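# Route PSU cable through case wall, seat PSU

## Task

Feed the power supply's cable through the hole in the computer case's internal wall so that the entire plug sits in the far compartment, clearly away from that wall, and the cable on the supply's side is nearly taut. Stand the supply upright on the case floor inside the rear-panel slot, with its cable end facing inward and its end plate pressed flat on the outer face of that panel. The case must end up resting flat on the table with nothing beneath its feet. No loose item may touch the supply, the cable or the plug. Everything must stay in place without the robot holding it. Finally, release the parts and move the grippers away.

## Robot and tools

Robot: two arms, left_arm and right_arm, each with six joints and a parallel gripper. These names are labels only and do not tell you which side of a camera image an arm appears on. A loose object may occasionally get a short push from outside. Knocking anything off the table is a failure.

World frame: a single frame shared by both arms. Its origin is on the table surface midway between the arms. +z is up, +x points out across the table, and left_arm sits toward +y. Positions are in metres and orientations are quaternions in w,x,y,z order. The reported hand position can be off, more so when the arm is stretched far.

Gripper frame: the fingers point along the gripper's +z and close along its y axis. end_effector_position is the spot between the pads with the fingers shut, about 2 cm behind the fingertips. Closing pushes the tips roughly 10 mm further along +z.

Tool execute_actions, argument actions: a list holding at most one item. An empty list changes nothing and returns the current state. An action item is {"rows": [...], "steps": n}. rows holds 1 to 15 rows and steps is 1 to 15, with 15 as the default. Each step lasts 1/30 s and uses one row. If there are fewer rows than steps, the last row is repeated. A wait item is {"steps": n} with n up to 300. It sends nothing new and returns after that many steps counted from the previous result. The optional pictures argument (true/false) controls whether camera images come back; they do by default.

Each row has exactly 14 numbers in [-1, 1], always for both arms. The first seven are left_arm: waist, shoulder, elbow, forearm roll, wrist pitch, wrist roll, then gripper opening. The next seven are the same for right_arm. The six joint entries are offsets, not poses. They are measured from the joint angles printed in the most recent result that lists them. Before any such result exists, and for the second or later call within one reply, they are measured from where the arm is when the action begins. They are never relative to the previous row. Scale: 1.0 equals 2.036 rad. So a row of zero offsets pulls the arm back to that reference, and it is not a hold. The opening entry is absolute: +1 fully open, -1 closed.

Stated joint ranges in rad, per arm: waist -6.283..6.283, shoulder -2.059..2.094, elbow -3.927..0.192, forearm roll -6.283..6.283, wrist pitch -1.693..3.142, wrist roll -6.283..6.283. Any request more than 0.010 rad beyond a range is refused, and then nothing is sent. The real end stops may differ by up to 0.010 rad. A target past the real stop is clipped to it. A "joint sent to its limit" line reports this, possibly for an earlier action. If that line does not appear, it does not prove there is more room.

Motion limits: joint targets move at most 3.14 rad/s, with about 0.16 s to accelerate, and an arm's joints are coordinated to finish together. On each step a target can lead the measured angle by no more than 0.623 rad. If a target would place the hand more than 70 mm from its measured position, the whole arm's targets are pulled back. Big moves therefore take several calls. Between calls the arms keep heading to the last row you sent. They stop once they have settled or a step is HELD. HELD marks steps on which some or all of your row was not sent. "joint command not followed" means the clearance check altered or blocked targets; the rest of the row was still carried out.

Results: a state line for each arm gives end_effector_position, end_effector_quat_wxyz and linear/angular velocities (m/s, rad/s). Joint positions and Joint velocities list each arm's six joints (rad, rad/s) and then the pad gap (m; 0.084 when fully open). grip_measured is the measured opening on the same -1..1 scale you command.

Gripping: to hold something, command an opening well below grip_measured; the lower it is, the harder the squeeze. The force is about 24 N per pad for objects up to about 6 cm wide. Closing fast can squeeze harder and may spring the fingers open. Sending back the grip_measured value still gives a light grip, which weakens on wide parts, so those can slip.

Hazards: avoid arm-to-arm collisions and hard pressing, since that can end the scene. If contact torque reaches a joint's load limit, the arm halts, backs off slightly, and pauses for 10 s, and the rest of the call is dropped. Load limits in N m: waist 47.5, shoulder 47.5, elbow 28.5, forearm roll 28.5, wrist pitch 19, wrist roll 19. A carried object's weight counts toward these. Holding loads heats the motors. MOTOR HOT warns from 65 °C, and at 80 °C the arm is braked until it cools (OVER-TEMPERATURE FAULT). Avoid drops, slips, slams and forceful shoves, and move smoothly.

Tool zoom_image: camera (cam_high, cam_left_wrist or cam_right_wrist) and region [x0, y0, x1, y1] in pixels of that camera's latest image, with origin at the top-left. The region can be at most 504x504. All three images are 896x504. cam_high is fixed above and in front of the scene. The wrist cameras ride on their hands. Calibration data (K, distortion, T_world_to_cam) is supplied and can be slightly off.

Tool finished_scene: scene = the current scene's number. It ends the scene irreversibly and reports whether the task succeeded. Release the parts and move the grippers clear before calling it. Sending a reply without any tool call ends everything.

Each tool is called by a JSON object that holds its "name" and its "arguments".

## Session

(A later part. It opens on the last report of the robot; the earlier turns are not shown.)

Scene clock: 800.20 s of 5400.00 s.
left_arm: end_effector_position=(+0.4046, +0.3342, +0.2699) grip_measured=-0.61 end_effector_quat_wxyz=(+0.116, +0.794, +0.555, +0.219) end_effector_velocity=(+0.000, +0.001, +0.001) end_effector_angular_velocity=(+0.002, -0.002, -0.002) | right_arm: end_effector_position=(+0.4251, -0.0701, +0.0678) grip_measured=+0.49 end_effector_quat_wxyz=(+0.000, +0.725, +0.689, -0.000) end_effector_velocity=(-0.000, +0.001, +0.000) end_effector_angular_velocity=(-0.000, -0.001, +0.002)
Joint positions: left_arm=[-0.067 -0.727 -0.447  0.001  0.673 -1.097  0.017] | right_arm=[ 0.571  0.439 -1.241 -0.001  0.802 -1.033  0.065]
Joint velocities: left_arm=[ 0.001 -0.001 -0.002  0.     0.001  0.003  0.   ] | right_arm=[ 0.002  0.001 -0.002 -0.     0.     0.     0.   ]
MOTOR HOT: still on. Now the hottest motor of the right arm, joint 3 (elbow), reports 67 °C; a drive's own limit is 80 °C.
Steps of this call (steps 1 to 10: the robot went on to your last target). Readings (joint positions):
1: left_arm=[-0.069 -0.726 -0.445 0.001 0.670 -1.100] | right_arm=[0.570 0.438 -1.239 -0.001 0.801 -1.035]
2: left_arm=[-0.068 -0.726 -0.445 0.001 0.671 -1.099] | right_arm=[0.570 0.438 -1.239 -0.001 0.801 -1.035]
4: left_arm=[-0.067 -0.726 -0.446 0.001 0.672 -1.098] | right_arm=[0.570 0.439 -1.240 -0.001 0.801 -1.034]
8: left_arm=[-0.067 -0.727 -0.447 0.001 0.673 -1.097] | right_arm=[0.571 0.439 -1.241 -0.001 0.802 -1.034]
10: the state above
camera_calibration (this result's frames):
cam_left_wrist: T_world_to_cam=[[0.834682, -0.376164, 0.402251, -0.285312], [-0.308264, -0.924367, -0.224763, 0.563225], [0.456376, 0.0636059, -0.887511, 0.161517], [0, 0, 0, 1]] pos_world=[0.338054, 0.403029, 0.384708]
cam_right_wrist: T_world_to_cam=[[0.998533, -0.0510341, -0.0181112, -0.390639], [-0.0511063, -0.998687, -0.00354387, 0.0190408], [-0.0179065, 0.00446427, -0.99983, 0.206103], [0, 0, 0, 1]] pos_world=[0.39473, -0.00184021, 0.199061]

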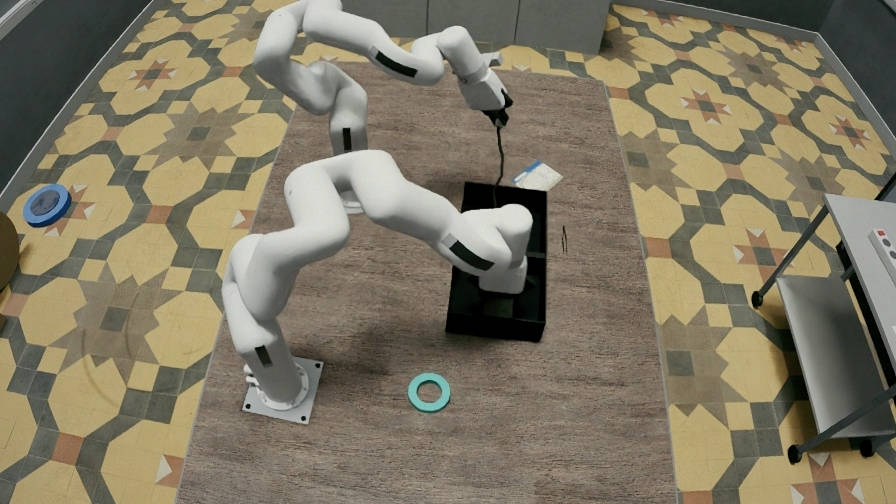

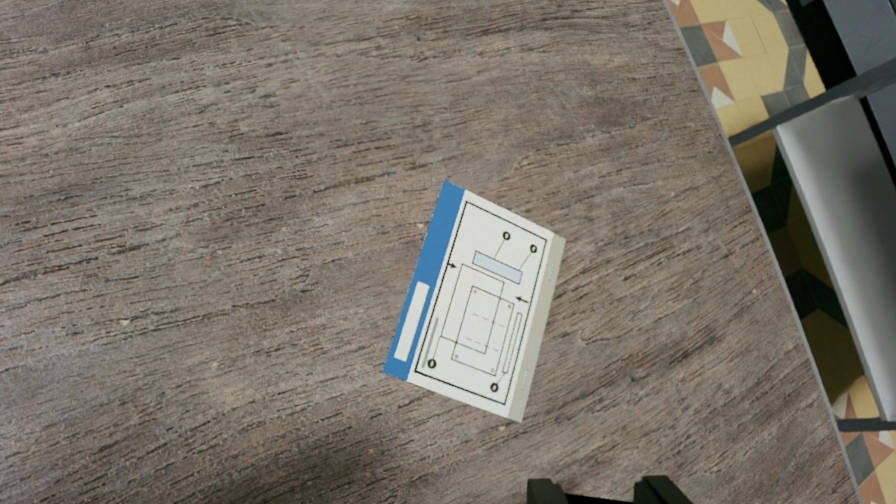

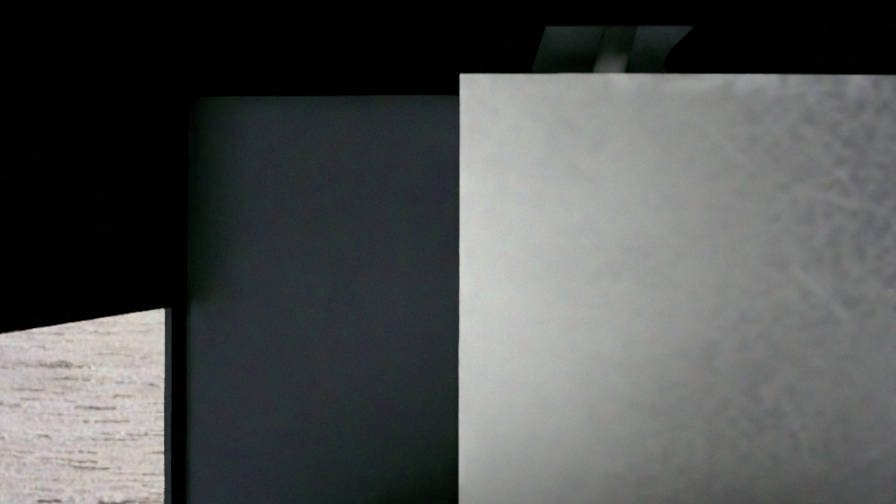

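{"name": "execute_actions", "arguments": {"actions": [{"rows": [[0,0,0,0,0,0,-1, 0.0016,0.0035,-0.0014,0,-0.0021,0.0016,-0.4],[0,0,0,0,0,0,-1, 0.0032,0.0071,-0.0028,0,-0.0043,0.0032,-0.4]], "steps": 15}]}}

{"name": "zoom_image", "arguments": {"camera": "cam_high", "region": [420, 260, 580, 360]}}

Scene clock: 804.60 s of 5400.00 s.
left_arm: end_effector_position=(+0.4046, +0.3342, +0.2699) grip_measured=-0.61 end_effector_quat_wxyz=(+0.116, +0.794, +0.555, +0.219) end_effector_velocity=(+0.000, +0.000, +0.001) end_effector_angular_velocity=(-0.000, -0.002, +0.001) | right_arm: end_effector_position=(+0.4251, -0.0673, +0.0625) grip_measured=+0.49 end_effector_quat_wxyz=(+0.000, +0.725, +0.689, -0.001) end_effector_velocity=(-0.000, +0.015, +0.001) end_effector_angular_velocity=(+0.016, -0.014, +0.012)
Joint positions: left_arm=[-0.066 -0.727 -0.447  0.001  0.673 -1.097  0.017] | right_arm=[ 0.576  0.454 -1.246 -0.002  0.794 -1.027  0.065]
Joint velocities: left_arm=[ 0.    -0.    -0.001  0.    -0.001 -0.001 -0.   ] | right_arm=[ 0.023  0.006 -0.009  0.011 -0.016  0.003  0.   ]
MOTOR HOT: still on. Now the hottest motor of the right arm, joint 3 (elbow), reports 67 °C; a drive's own limit is 80 °C.
Steps of this call (steps 1 to 15: the robot went on to your last target; steps 16 to 90: nothing new was sent; then 0.90 s passed at rest; steps 91 to 105: all 15 steps of this action). Readings (joint positions):
91: left_arm=[-0.066 -0.727 -0.447 0.001 0.673 -1.097] | right_arm=[0.572 0.440 -1.241 -0.001 0.802 -1.033]
92: left_arm=[-0.066 -0.727 -0.447 0.001 0.673 -1.097] | right_arm=[0.572 0.440 -1.242 -0.001 0.801 -1.033]
94: left_arm=[-0.066 -0.727 -0.447 0.001 0.673 -1.097] | right_arm=[0.573 0.445 -1.243 -0.002 0.799 -1.030]
98: left_arm=[-0.067 -0.727 -0.447 0.001 0.673 -1.097] | right_arm=[0.574 0.452 -1.245 -0.003 0.796 -1.028]
105: the state above
camera_calibration (this result's frames):
cam_left_wrist: T_world_to_cam=[[0.834677, -0.376164, 0.402261, -0.285317], [-0.308259, -0.924367, -0.224772, 0.56323], [0.456388, 0.0636118, -0.887504, 0.161513], [0, 0, 0, 1]] pos_world=[0.338055, 0.403031, 0.384713]
cam_right_wrist: T_world_to_cam=[[0.998459, -0.0521897, -0.0188534, -0.390653], [-0.0522473, -0.998631, -0.00257586, 0.0222419], [-0.0186932, 0.00355693, -0.999819, 0.201081], [0, 0, 0, 1]] pos_world=[0.394972, 0.00110822, 0.193736]

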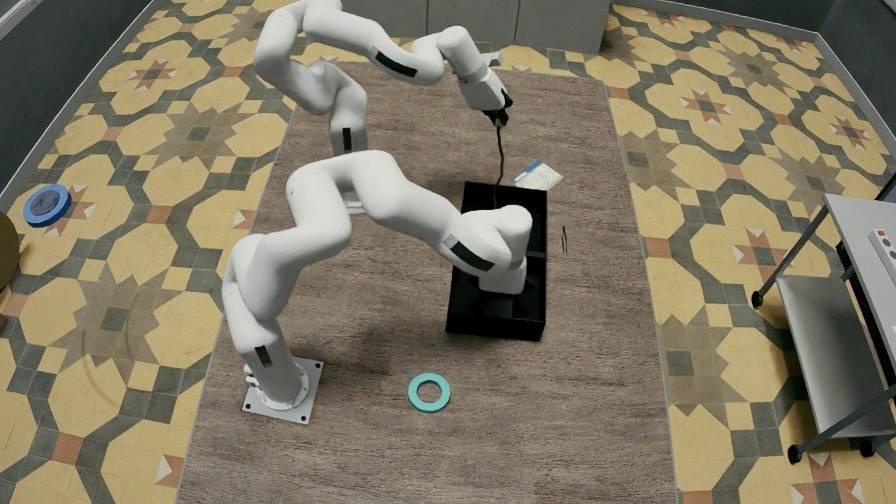

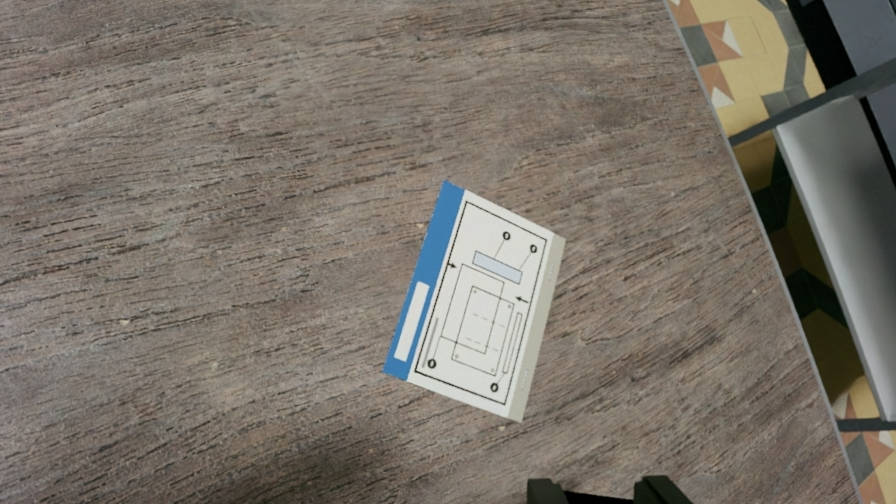

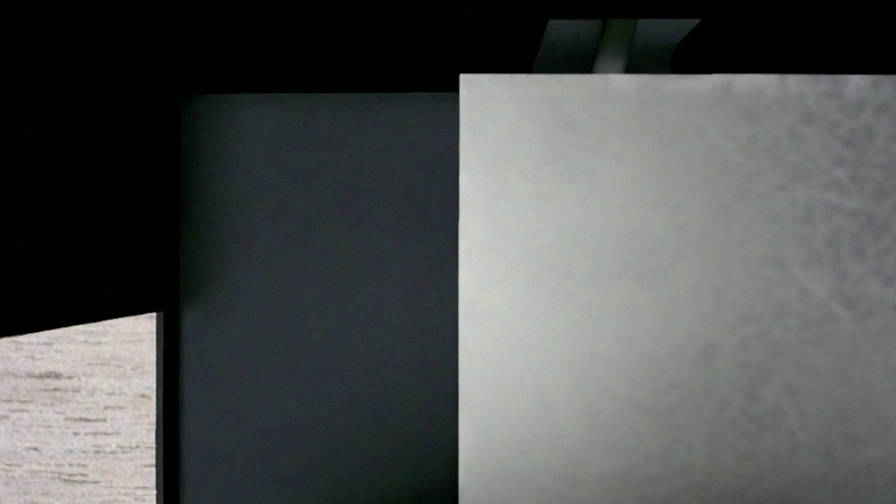

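Region (420, 260, 580, 360) of cam_high's 896x504 image, scaled by 3.150, with more detail than that image has; it fills the top 315 rows of this view, and the rest is white.

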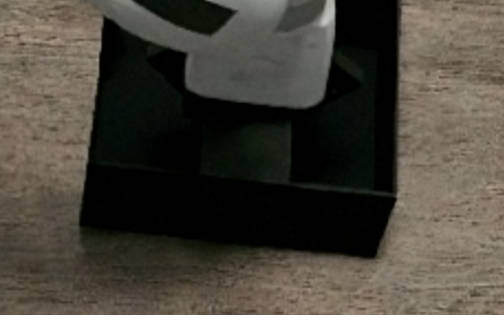

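{"name": "execute_actions", "arguments": {"actions": [{"rows": [[0,0,0,0,0,0,-1, 0,0,0,0,0,0,0.6],[0,0,0,0,0,0,-1, 0,0,0,0,0,0,0.7],[0,0,0,0,0,0,-1, 0,0,0,0,0,0,0.85],[0,0,0,0,0,0,-1, 0,0,0,0,0,0,1]], "steps": 15}]}}

Scene clock: 807.63 s of 5400.00 s.
left_arm: end_effector_position=(+0.4046, +0.3342, +0.2699) grip_measured=-0.61 end_effector_quat_wxyz=(+0.116, +0.794, +0.555, +0.219) end_effector_velocity=(+0.000, +0.000, +0.000) end_effector_angular_velocity=(-0.001, -0.001, +0.002) | right_arm: end_effector_position=(+0.4254, -0.0669, +0.0630) grip_measured=+1.00 end_effector_quat_wxyz=(+0.001, +0.725, +0.689, +0.000) end_effector_velocity=(-0.000, -0.002, -0.001) end_effector_angular_velocity=(-0.002, +0.003, -0.001)
Joint positions: left_arm=[-0.067 -0.727 -0.447  0.001  0.673 -1.097  0.017] | right_arm=[ 0.576  0.453 -1.247 -0.002  0.793 -1.027  0.084]
Joint velocities: left_arm=[ 0.    -0.    -0.     0.    -0.    -0.002  0.   ] | right_arm=[-0.002  0.002  0.    -0.     0.002 -0.001  0.   ]
MOTOR HOT: still on. Now the hottest motor of the right arm, joint 3 (elbow), reports 67 °C; a drive's own limit is 80 °C.
Steps of this call (steps 1 to 15: the robot went on to your last target; steps 16 to 76: nothing new was sent; steps 77 to 91: all 15 steps of this action). Readings (joint positions):
77: left_arm=[-0.067 -0.727 -0.447 0.001 0.673 -1.097] | right_arm=[0.578 0.454 -1.247 -0.001 0.793 -1.027]
78: left_arm=[-0.067 -0.727 -0.447 0.001 0.673 -1.097] | right_arm=[0.578 0.454 -1.247 -0.001 0.793 -1.027]
80: left_arm=[-0.067 -0.727 -0.447 0.001 0.673 -1.097] | right_arm=[0.578 0.452 -1.250 -0.001 0.792 -1.027]
84: left_arm=[-0.067 -0.727 -0.447 0.001 0.673 -1.097] | right_arm=[0.578 0.450 -1.251 -0.001 0.792 -1.027]
91: the state above
camera_calibration (this result's frames):
cam_left_wrist: T_world_to_cam=[[0.834687, -0.376169, 0.402237, -0.285305], [-0.308273, -0.924366, -0.224757, 0.563223], [0.456361, 0.0636031, -0.887519, 0.161522], [0, 0, 0, 1]] pos_world=[0.338055, 0.403028, 0.384703]
cam_right_wrist: T_world_to_cam=[[0.998498, -0.0518566, -0.0176824, -0.390971], [-0.0519236, -0.998645, -0.00334982, 0.0225592], [-0.0174847, 0.00426292, -0.999838, 0.201148], [0, 0, 0, 1]] pos_world=[0.395072, 0.0013967, 0.194278]

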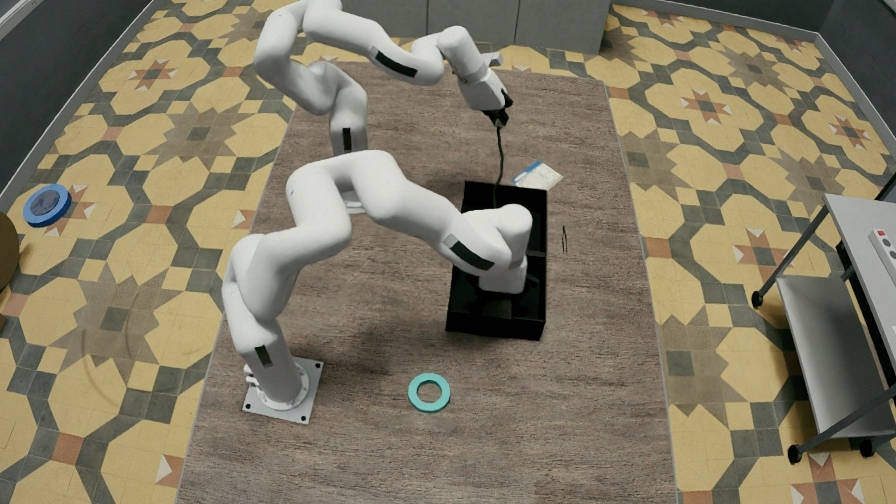

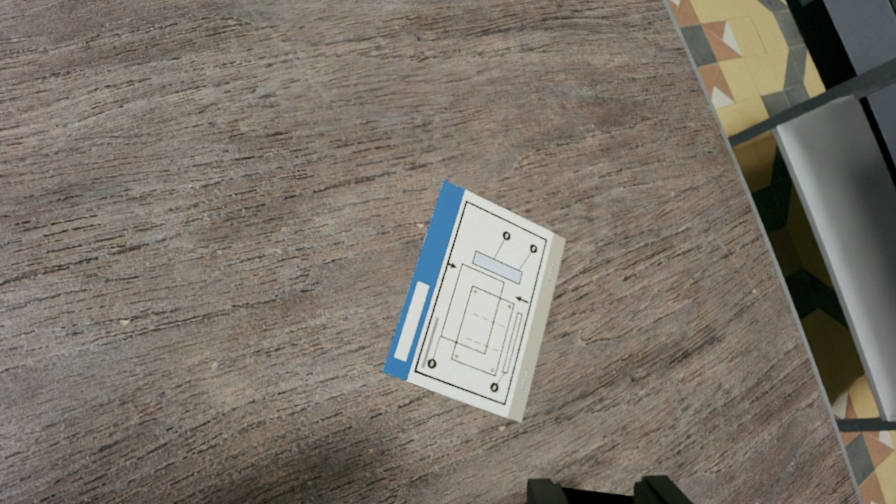

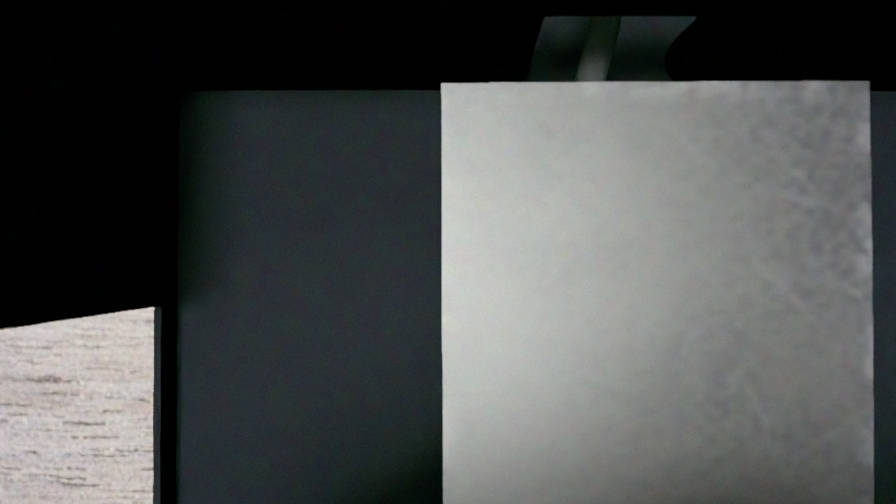

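{"name": "execute_actions", "arguments": {"actions": [{"rows": [[0,0,0,0,0,0,-1, 0,-0.0117,-0.0076,0,0.0194,0,1],[0,0,0,0,0,0,-1, 0,-0.0234,-0.0152,0,0.0388,0,1],[0,0,0,0,0,0,-1, 0,-0.0351,-0.0229,0,0.0582,0,1],[0,0,0,0,0,0,-1, 0,-0.0468,-0.0305,0,0.0776,0,1],[0,0,0,0,0,0,-1, 0,-0.0585,-0.0381,0,0.097,0,1],[0,0,0,0,0,0,-1, 0,-0.0702,-0.0457,0,0.1164,0,1]], "steps": 15}], "pictures": false}}

{"name": "execute_actions", "arguments": {"actions": [{"rows": [[0,0,0,0,0,0,-1, -0.0073,-0.0126,-0.0161,0,0.0287,-0.0075,1],[0,0,0,0,0,0,-1, -0.0146,-0.0252,-0.0323,0,0.0575,-0.0149,1],[0,0,0,0,0,0,-1, -0.0219,-0.0378,-0.0484,0,0.0862,-0.0224,1],[0,0,0,0,0,0,-1, -0.0291,-0.0504,-0.0645,0,0.1149,-0.0298,1],[0,0,0,0,0,0,-1, -0.0364,-0.063,-0.0807,0,0.1437,-0.0373,1],[0,0,0,0,0,0,-1, -0.0437,-0.0756,-0.0968,0,0.1724,-0.0447,1]], "steps": 15}], "pictures": false}}

{"name": "execute_actions", "arguments": {"actions": [{"steps": 12}]}}

Scene clock: 836.77 s of 5400.00 s.
left_arm: end_effector_position=(+0.4046, +0.3342, +0.2699) grip_measured=-0.61 end_effector_quat_wxyz=(+0.116, +0.794, +0.555, +0.219) end_effector_velocity=(-0.000, +0.000, -0.000) end_effector_angular_velocity=(-0.001, +0.001, +0.001) | right_arm: end_effector_position=(+0.4258, -0.0668, +0.1567) grip_measured=+1.00 end_effector_quat_wxyz=(+0.001, +0.725, +0.689, -0.000) end_effector_velocity=(-0.024, -0.013, -0.002) end_effector_angular_velocity=(-0.045, +0.084, +0.000)
Joint positions: left_arm=[-0.067 -0.727 -0.447  0.001  0.673 -1.097  0.017] | right_arm=[ 0.576  0.315 -1.336 -0.002  1.021 -1.027  0.084]
Joint velocities: left_arm=[ 0.     0.     0.001 -0.    -0.    -0.001  0.   ] | right_arm=[-0.    -0.018  0.01   0.     0.104 -0.001 -0.   ]
MOTOR HOT: cleared. Now the hottest motor of the right arm, joint 3 (elbow), reports 59 °C.
Steps of this call (steps 1 to 15: the robot went on to your last target; steps 16 to 90: nothing new was sent; then 25.63 s passed at rest; steps 91 to 105: all 15 steps of this action). Readings (joint positions):
91: left_arm=[-0.066 -0.727 -0.447 0.001 0.673 -1.097] | right_arm=[0.576 0.454 -1.246 -0.002 0.794 -1.027]
92: left_arm=[-0.067 -0.727 -0.447 0.001 0.673 -1.097] | right_arm=[0.576 0.452 -1.247 -0.002 0.798 -1.027]
94: left_arm=[-0.067 -0.727 -0.447 0.001 0.673 -1.097] | right_arm=[0.576 0.438 -1.255 -0.002 0.826 -1.027]
98: left_arm=[-0.067 -0.727 -0.447 0.001 0.673 -1.097] | right_arm=[0.576 0.371 -1.302 -0.002 0.930 -1.027]
105: the state above

Scene clock: 837.27 s of 5400.00 s.
left_arm: end_effector_position=(+0.4046, +0.3342, +0.2699) grip_measured=-0.61 end_effector_quat_wxyz=(+0.116, +0.794, +0.555, +0.219) end_effector_velocity=(+0.000, -0.000, +0.000) end_effector_angular_velocity=(-0.001, +0.000, +0.000) | right_arm: end_effector_position=(+0.4294, -0.1147, +0.2882) grip_measured=+1.00 end_effector_quat_wxyz=(+0.002, +0.725, +0.689, +0.003) end_effector_velocity=(-0.019, -0.049, +0.119) end_effector_angular_velocity=(-0.001, +0.000, +0.007)
Joint positions: left_arm=[-0.067 -0.727 -0.447  0.001  0.673 -1.097  0.017] | right_arm=[ 0.494  0.17  -1.521 -0.002  1.343 -1.111  0.084]
Joint velocities: left_arm=[-0.001 -0.    -0.     0.     0.001 -0.001 -0.   ] | right_arm=[-0.071 -0.135 -0.166  0.     0.302 -0.078 -0.   ]
Steps of this call (steps 1 to 15: all 15 steps of this action). Readings (joint positions):
1: left_arm=[-0.067 -0.727 -0.447 0.001 0.673 -1.097] | right_arm=[0.576 0.314 -1.336 -0.002 1.024 -1.027]
2: left_arm=[-0.067 -0.727 -0.447 0.001 0.673 -1.097] | right_arm=[0.576 0.313 -1.338 -0.002 1.031 -1.029]
4: left_arm=[-0.067 -0.727 -0.447 0.001 0.673 -1.097] | right_arm=[0.567 0.300 -1.354 -0.001 1.067 -1.038]
8: left_arm=[-0.067 -0.727 -0.447 0.001 0.673 -1.097] | right_arm=[0.536 0.246 -1.425 -0.002 1.178 -1.068]
15: the state above

Scene clock: 837.67 s of 5400.00 s.
left_arm: end_effector_position=(+0.4046, +0.3342, +0.2699) grip_measured=-0.61 end_effector_quat_wxyz=(+0.116, +0.794, +0.555, +0.219) end_effector_velocity=(+0.000, +0.000, +0.000) end_effector_angular_velocity=(-0.000, -0.001, +0.001) | right_arm: end_effector_position=(+0.4264, -0.1193, +0.2955) grip_measured=+1.00 end_effector_quat_wxyz=(+0.001, +0.725, +0.689, -0.001) end_effector_velocity=(+0.000, -0.002, +0.004) end_effector_angular_velocity=(+0.000, -0.003, +0.000)
Joint positions: left_arm=[-0.067 -0.727 -0.447  0.001  0.673 -1.097  0.017] | right_arm=[ 0.488  0.162 -1.533 -0.002  1.372 -1.118  0.084]
Joint velocities: left_arm=[ 0.     0.    -0.     0.    -0.    -0.001 -0.   ] | right_arm=[-0.002 -0.005 -0.004 -0.001  0.005 -0.002  0.   ]
Steps of this call (steps 1 to 12: the robot went on to your last target). Readings (joint positions):
1: left_arm=[-0.067 -0.727 -0.447 0.001 0.673 -1.097] | right_arm=[0.492 0.167 -1.525 -0.002 1.351 -1.113]
2: left_arm=[-0.067 -0.727 -0.447 0.001 0.673 -1.097] | right_arm=[0.491 0.165 -1.527 -0.002 1.357 -1.114]
4: left_arm=[-0.067 -0.727 -0.447 0.001 0.673 -1.097] | right_arm=[0.489 0.165 -1.528 -0.002 1.365 -1.116]
8: left_arm=[-0.067 -0.727 -0.447 0.001 0.673 -1.097] | right_arm=[0.488 0.163 -1.531 -0.002 1.370 -1.118]
12: the state above
camera_calibration (this result's frames):
cam_left_wrist: T_world_to_cam=[[0.834687, -0.376168, 0.402238, -0.285306], [-0.308273, -0.924366, -0.224758, 0.563223], [0.456362, 0.0636035, -0.887518, 0.161522], [0, 0, 0, 1]] pos_world=[0.338055, 0.403028, 0.384703]
cam_right_wrist: T_world_to_cam=[[0.998554, -0.050438, -0.0186134, -0.39011], [-0.0504912, -0.998722, -0.00240039, -0.029848], [-0.0184685, 0.00333673, -0.999824, 0.434164], [0, 0, 0, 1]] pos_world=[0.396057, -0.0509349, 0.426755]

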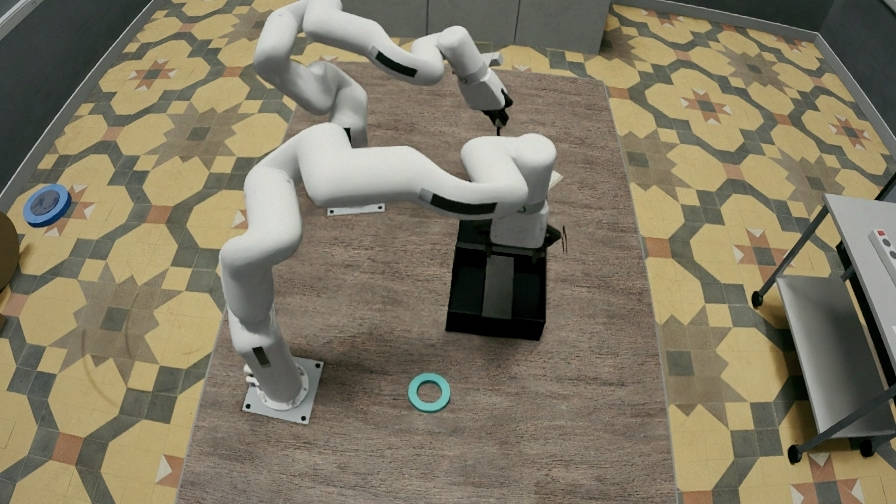

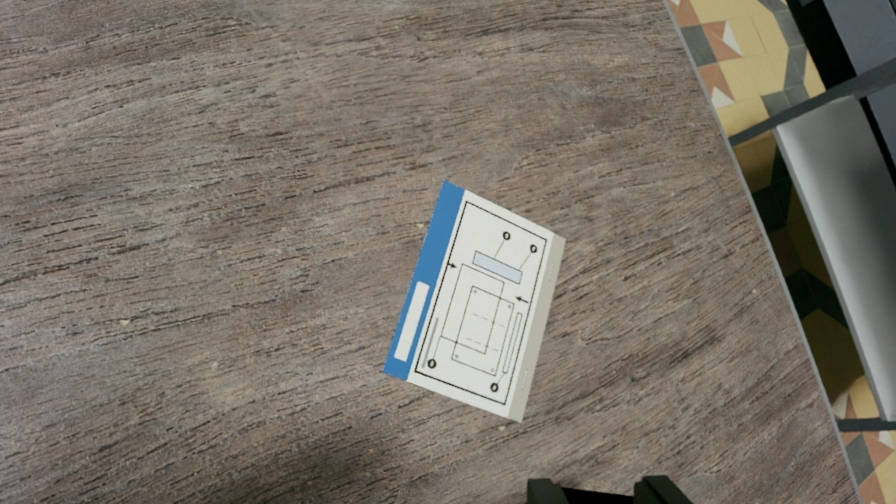

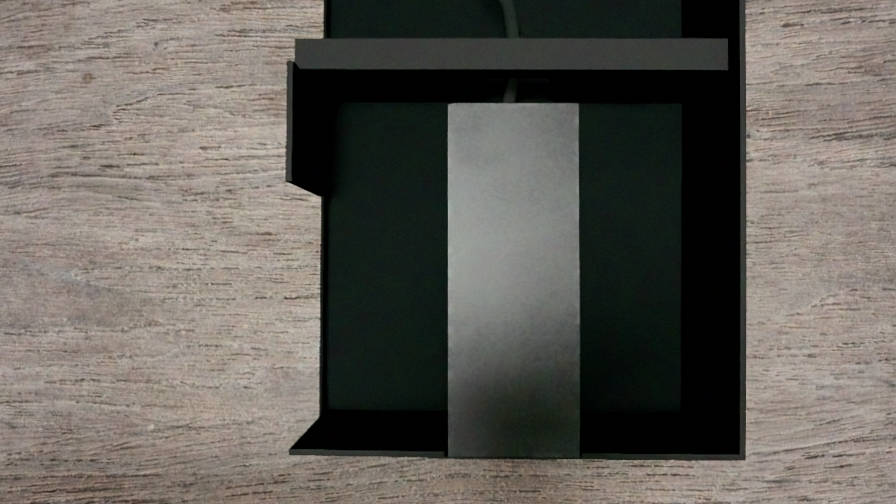

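{"name": "execute_actions", "arguments": {"actions": [{"rows": [[-0.0139,0.0088,-0.0017,0,0.0133,0.0032,-1, -0.0123,0,0,0,0,-0.0123,1],[-0.0279,0.0177,-0.0033,0,0.0267,0.0064,-1, -0.0246,0,0,0,0,-0.0246,1],[-0.0418,0.0265,-0.005,0,0.04,0.0096,-1, -0.0368,0,0,0,0,-0.0368,1],[-0.0558,0.0354,-0.0067,0,0.0533,0.0128,-1, -0.0491,0,0,0,0,-0.0491,1],[-0.0697,0.0442,-0.0083,0,0.0667,0.016,-1, -0.0614,0,0,0,0,-0.0614,1],[-0.0837,0.0531,-0.01,0,0.08,0.0193,-1, -0.0737,0,0,0,0,-0.0737,1],[-0.0976,0.0619,-0.0117,0,0.0933,0.0225,-1, -0.0859,0,0,0,0,-0.0859,1],[-0.1115,0.0707,-0.0133,0,0.1067,0.0257,-1, -0.0982,0,0,0,0,-0.0982,1],[-0.1255,0.0796,-0.015,0,0.12,0.0289,-1, -0.1105,0,0,0,0,-0.1105,1],[-0.1394,0.0884,-0.0167,0,0.1333,0.0321,-1, -0.1228,0,0,0,0,-0.1228,1],[-0.1534,0.0973,-0.0183,0,0.1467,0.0353,-1, -0.135,0,0,0,0,-0.135,1],[-0.1673,0.1061,-0.02,0,0.16,0.0385,-1, -0.1473,0,0,0,0,-0.1473,1]], "steps": 15}], "pictures": false}}

{"name": "execute_actions", "arguments": {"actions": [{"steps": 20}]}}

Scene clock: 845.87 s of 5400.00 s.
left_arm: end_effector_position=(+0.3456, +0.2335, +0.1813) grip_measured=-0.61 end_effector_quat_wxyz=(+0.021, +0.907, +0.419, +0.032) end_effector_velocity=(-0.176, -0.162, -0.152) end_effector_angular_velocity=(+0.151, +0.850, -0.704) | right_arm: end_effector_position=(+0.4627, -0.2489, +0.2955) grip_measured=+1.00 end_effector_quat_wxyz=(+0.001, +0.726, +0.688, -0.001) end_effector_velocity=(+0.039, -0.269, -0.000) end_effector_angular_velocity=(-0.004, +0.001, -0.039)
Joint positions: left_arm=[-0.354 -0.544 -0.48   0.001  0.947 -1.031  0.017] | right_arm=[ 0.231  0.162 -1.533 -0.002  1.372 -1.371  0.084]
Joint velocities: left_arm=[-0.576  0.372 -0.048 -0.001  0.539  0.129  0.   ] | right_arm=[-0.514 -0.001  0.001 -0.005  0.001 -0.474 -0.   ]
Steps of this call (steps 1 to 30: the robot went on to your last target; steps 31 to 90: nothing new was sent; then 4.70 s passed at rest; steps 91 to 105: all 15 steps of this action). Readings (joint positions):
91: left_arm=[-0.067 -0.727 -0.447 0.001 0.673 -1.097] | right_arm=[0.487 0.161 -1.533 -0.002 1.372 -1.118]
92: left_arm=[-0.069 -0.725 -0.447 0.001 0.676 -1.096] | right_arm=[0.485 0.161 -1.533 -0.001 1.372 -1.122]
94: left_arm=[-0.090 -0.712 -0.451 0.001 0.696 -1.091] | right_arm=[0.468 0.161 -1.533 -0.001 1.372 -1.141]
98: left_arm=[-0.173 -0.659 -0.460 0.001 0.775 -1.072] | right_arm=[0.392 0.162 -1.533 -0.002 1.372 -1.214]
105: the state above

Scene clock: 846.53 s of 5400.00 s.
left_arm: end_effector_position=(+0.3295, +0.2195, +0.1694) grip_measured=-0.61 end_effector_quat_wxyz=(-0.000, +0.921, +0.390, +0.000) end_effector_velocity=(-0.000, -0.001, -0.000) end_effector_angular_velocity=(+0.000, +0.001, -0.002) | right_arm: end_effector_position=(+0.4655, -0.2712, +0.2955) grip_measured=+1.00 end_effector_quat_wxyz=(+0.000, +0.724, +0.689, -0.001) end_effector_velocity=(+0.000, -0.001, +0.000) end_effector_angular_velocity=(-0.000, -0.001, -0.002)
Joint positions: left_arm=[-0.407 -0.511 -0.487  0.001  0.998 -1.019  0.017] | right_arm=[ 0.188  0.162 -1.533 -0.002  1.372 -1.418  0.084]
Joint velocities: left_arm=[-0.002  0.001 -0.    -0.     0.    -0.     0.   ] | right_arm=[-0.002  0.    -0.001 -0.    -0.     0.    -0.   ]
Steps of this call (steps 1 to 20: the robot went on to your last target). Readings (joint positions):
1: left_arm=[-0.371 -0.533 -0.481 0.001 0.962 -1.028] | right_arm=[0.217 0.162 -1.533 -0.002 1.372 -1.385]
2: left_arm=[-0.382 -0.526 -0.483 0.001 0.973 -1.025] | right_arm=[0.207 0.162 -1.533 -0.002 1.372 -1.395]
4: left_arm=[-0.394 -0.519 -0.485 0.001 0.986 -1.022] | right_arm=[0.198 0.162 -1.533 -0.002 1.372 -1.406]
8: left_arm=[-0.403 -0.513 -0.487 0.001 0.995 -1.019] | right_arm=[0.192 0.162 -1.533 -0.001 1.372 -1.415]
20: the state above
camera_calibration (this result's frames):
cam_left_wrist: T_world_to_cam=[[0.702621, -0.711201, -0.0227243, -0.0362333], [-0.711315, -0.702862, 0.00399764, 0.456879], [-0.0188152, 0.0133553, -0.999734, 0.300533], [0, 0, 0, 1]] pos_world=[0.356098, 0.29134, 0.297804]
cam_right_wrist: T_world_to_cam=[[0.998556, -0.0502042, -0.0191244, -0.436594], [-0.050261, -0.998733, -0.00249986, -0.179638], [-0.0189747, 0.00345746, -0.999814, 0.435662], [0, 0, 0, 1]] pos_world=[0.435201, -0.202836, 0.426782]

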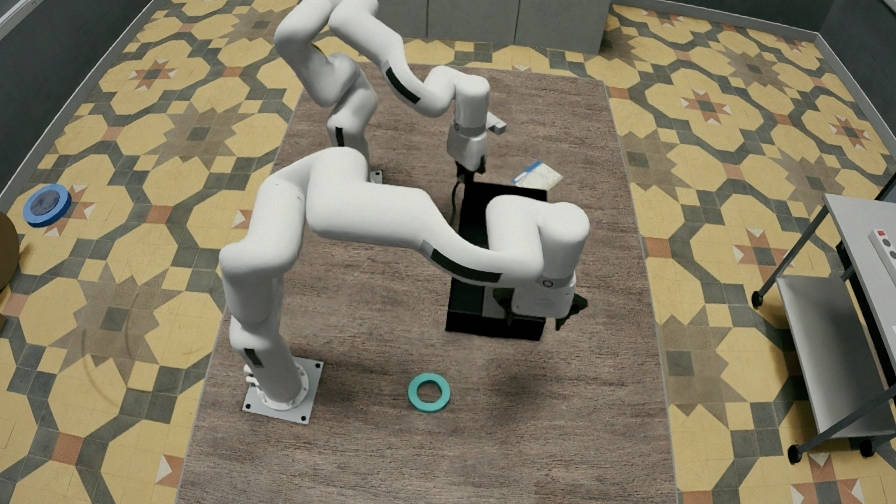

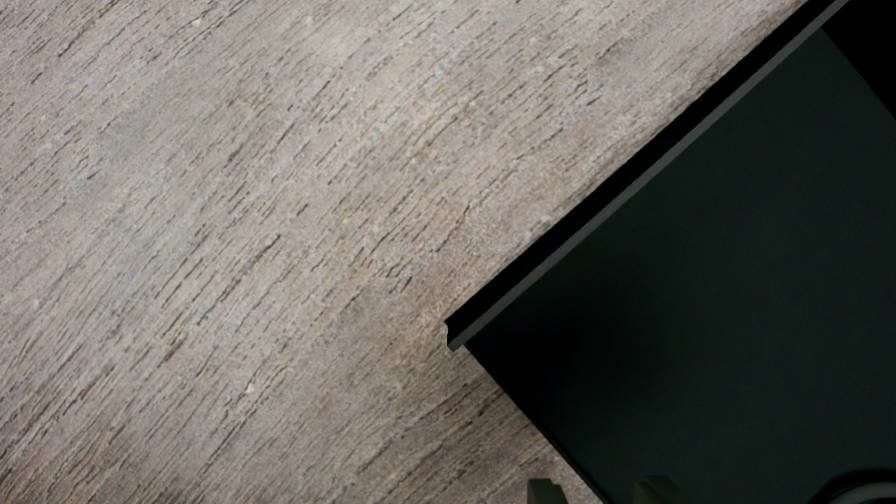

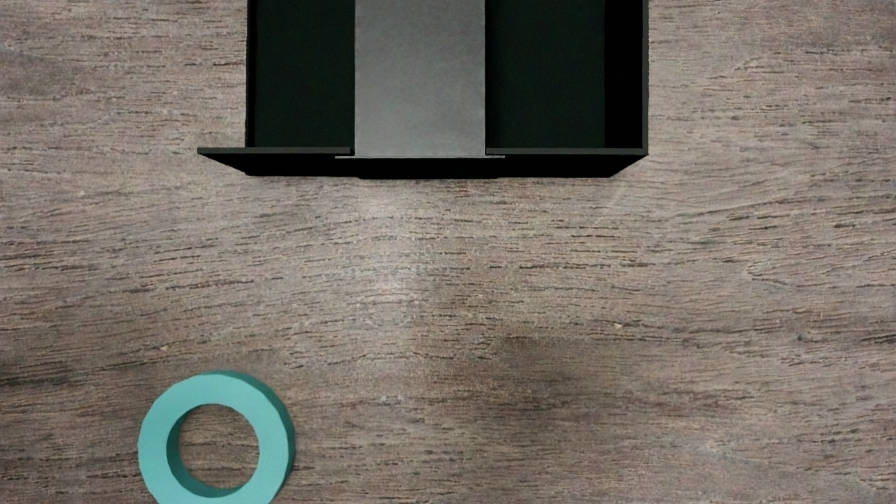

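{"name": "execute_actions", "arguments": {"actions": [{"rows": [[-0.0015,0.0191,-0.0054,0,-0.0138,0.0231,-1, -0.0164,-0.0328,0.0309,0,0.0018,0,1],[-0.003,0.0382,-0.0107,0,-0.0275,0.0462,-1, -0.0328,-0.0655,0.0618,0,0.0036,0,1],[-0.0046,0.0574,-0.0161,0,-0.0413,0.0693,-1, -0.0493,-0.0983,0.0928,0,0.0054,0,1],[-0.0061,0.0765,-0.0214,0,-0.055,0.0923,-1, -0.0657,-0.131,0.1237,0,0.0072,0,1],[-0.0076,0.0956,-0.0268,0,-0.0688,0.1154,-1, -0.0821,-0.1638,0.1546,0,0.009,0,1],[-0.0091,0.1147,-0.0322,0,-0.0825,0.1385,-1, -0.0985,-0.1965,0.1855,0,0.0108,0,1],[-0.0106,0.1338,-0.0375,0,-0.0963,0.1616,-1, -0.1149,-0.2293,0.2164,0,0.0126,0,1],[-0.0121,0.1529,-0.0429,0,-0.11,0.1847,-1, -0.1313,-0.262,0.2473,0,0.0144,0,1],[-0.0137,0.1721,-0.0482,0,-0.1238,0.2078,-1, -0.1478,-0.2948,0.2783,0,0.0162,0,1],[-0.0152,0.1912,-0.0536,0,-0.1375,0.2308,-1, -0.1642,-0.3275,0.3092,0,0.018,0,1],[-0.0167,0.2103,-0.0589,0,-0.1513,0.2539,-1, -0.1806,-0.3603,0.3401,0,0.0198,0,1],[-0.0182,0.2294,-0.0643,0,-0.165,0.277,-1, -0.197,-0.393,0.371,0,0.0216,0,1]], "steps": 15}], "pictures": false}}

{"name": "execute_actions", "arguments": {"actions": [{"steps": 25}]}}

{"name": "zoom_image", "arguments": {"camera": "cam_high", "region": [400, 120, 600, 300]}}

Scene clock: 856.43 s of 5400.00 s.
left_arm: end_effector_position=(+0.3886, +0.1947, +0.0984) grip_measured=-0.61 end_effector_quat_wxyz=(-0.001, +0.988, +0.154, -0.001) end_effector_velocity=(+0.099, -0.053, -0.208) end_effector_angular_velocity=(+0.009, +0.049, -1.112) | right_arm: end_effector_position=(+0.3515, -0.3662, +0.3211) grip_measured=+1.00 end_effector_quat_wxyz=(+0.001, +0.791, +0.612, -0.000) end_effector_velocity=(-0.318, -0.181, +0.004) end_effector_angular_velocity=(-0.000, -0.002, -0.516)
Joint positions: left_arm=[-0.437 -0.127 -0.594  0.001  0.724 -0.558  0.017] | right_arm=[-0.015 -0.242 -1.153 -0.002  1.394 -1.418  0.084]
Joint velocities: left_arm=[-0.072  0.895 -0.23   0.    -0.617  1.04  -0.   ] | right_arm=[-0.516 -1.031  0.973  0.     0.057 -0.     0.   ]
Steps of this call (steps 1 to 15: the robot went on to your last target; steps 16 to 90: nothing new was sent; then 6.40 s passed at rest; steps 91 to 105: all 15 steps of this action). Readings (joint positions):
91: left_arm=[-0.407 -0.511 -0.487 0.001 0.998 -1.018] | right_arm=[0.188 0.162 -1.532 -0.002 1.372 -1.418]
92: left_arm=[-0.407 -0.508 -0.488 0.001 0.996 -1.014] | right_arm=[0.186 0.159 -1.529 -0.001 1.371 -1.418]
94: left_arm=[-0.409 -0.484 -0.496 0.001 0.977 -0.983] | right_arm=[0.170 0.124 -1.492 -0.001 1.373 -1.418]
98: left_arm=[-0.418 -0.376 -0.526 0.001 0.901 -0.855] | right_arm=[0.103 -0.008 -1.374 -0.002 1.381 -1.418]
105: the state above

Scene clock: 857.27 s of 5400.00 s.
left_arm: end_effector_position=(+0.3995, +0.1892, +0.0796) grip_measured=-0.61 end_effector_quat_wxyz=(-0.000, +0.995, +0.100, +0.000) end_effector_velocity=(-0.000, +0.000, -0.000) end_effector_angular_velocity=(+0.000, +0.001, -0.001) | right_arm: end_effector_position=(+0.2294, -0.4132, +0.2995) grip_measured=+1.00 end_effector_quat_wxyz=(+0.000, +0.847, +0.531, -0.001) end_effector_velocity=(-0.002, -0.000, -0.001) end_effector_angular_velocity=(-0.000, +0.000, -0.003)
Joint positions: left_arm=[-0.444 -0.044 -0.618  0.001  0.662 -0.455  0.017] | right_arm=[-0.212 -0.637 -0.778 -0.002  1.415 -1.418  0.084]
Joint velocities: left_arm=[ 0.     0.001 -0.     0.     0.     0.001 -0.   ] | right_arm=[-0.003 -0.006  0.005 -0.     0.001 -0.    -0.   ]
Steps of this call (steps 1 to 25: the robot went on to your last target). Readings (joint positions):
1: left_arm=[-0.439 -0.101 -0.601 0.001 0.706 -0.528] | right_arm=[-0.032 -0.277 -1.120 -0.002 1.396 -1.418]
2: left_arm=[-0.441 -0.083 -0.605 0.001 0.693 -0.507] | right_arm=[-0.049 -0.311 -1.087 -0.002 1.398 -1.418]
4: left_arm=[-0.442 -0.063 -0.611 0.001 0.678 -0.481] | right_arm=[-0.085 -0.382 -1.021 -0.002 1.401 -1.418]
8: left_arm=[-0.443 -0.050 -0.617 0.001 0.666 -0.461] | right_arm=[-0.156 -0.525 -0.885 -0.002 1.409 -1.418]
25: the state above
camera_calibration (this result's frames):
cam_left_wrist: T_world_to_cam=[[0.177267, -0.983898, -0.0228122, 0.152476], [-0.984127, -0.17741, 0.00442284, 0.495315], [-0.00839874, 0.0216661, -0.99973, 0.20676], [0, 0, 0, 1]] pos_world=[0.46216, 0.233416, 0.207991]
cam_right_wrist: T_world_to_cam=[[0.899906, -0.435693, -0.0184812, -0.344779], [-0.435809, -0.900035, -0.00261354, -0.204012], [-0.015495, 0.0104062, -0.999826, 0.437738], [0, 0, 0, 1]] pos_world=[0.228141, -0.33839, 0.430757]

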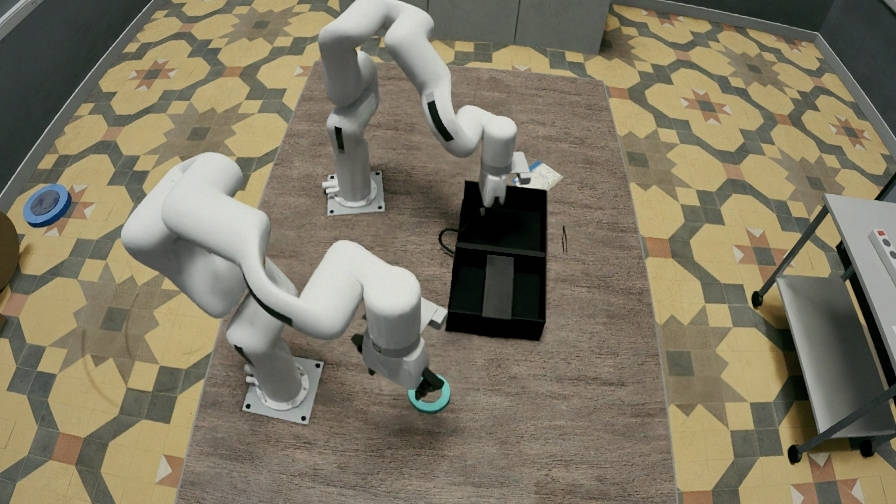

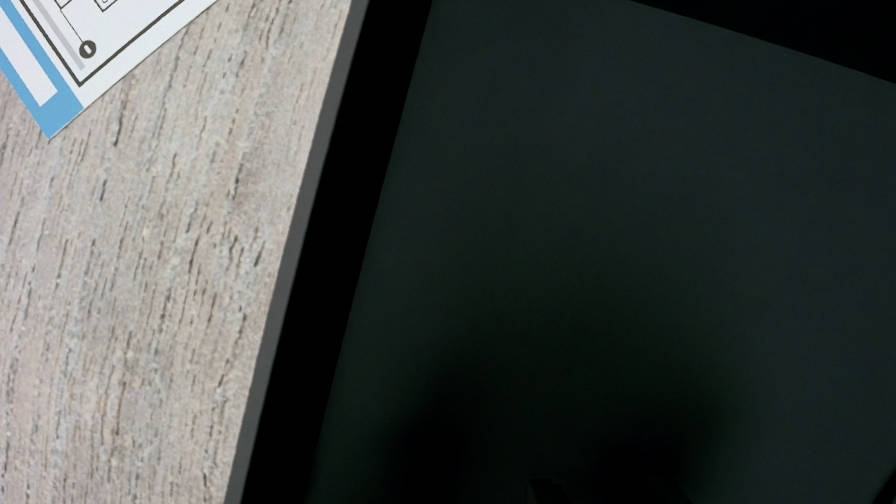

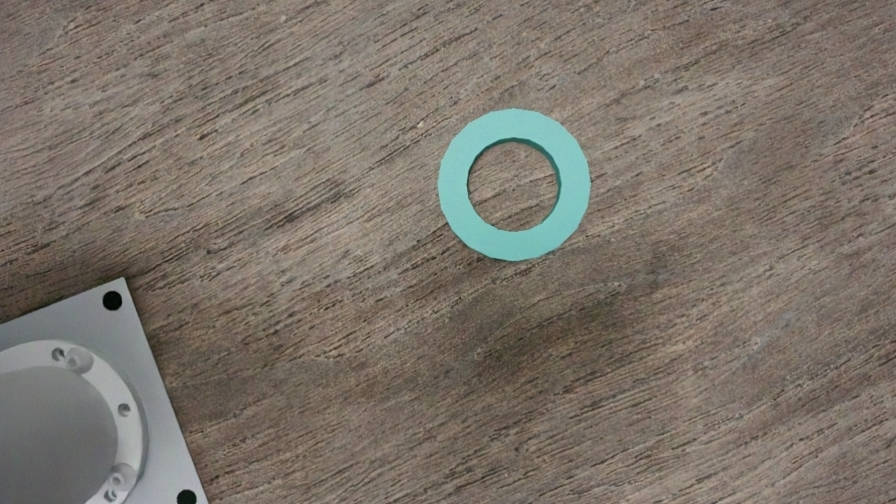

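Region (400, 120, 600, 300) of cam_high's 896x504 image, scaled by 2.520, with more detail than that image has; it fills the top 454 rows of this view, and the rest is white.

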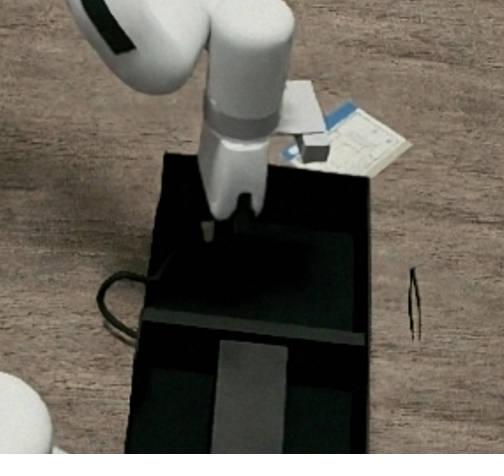

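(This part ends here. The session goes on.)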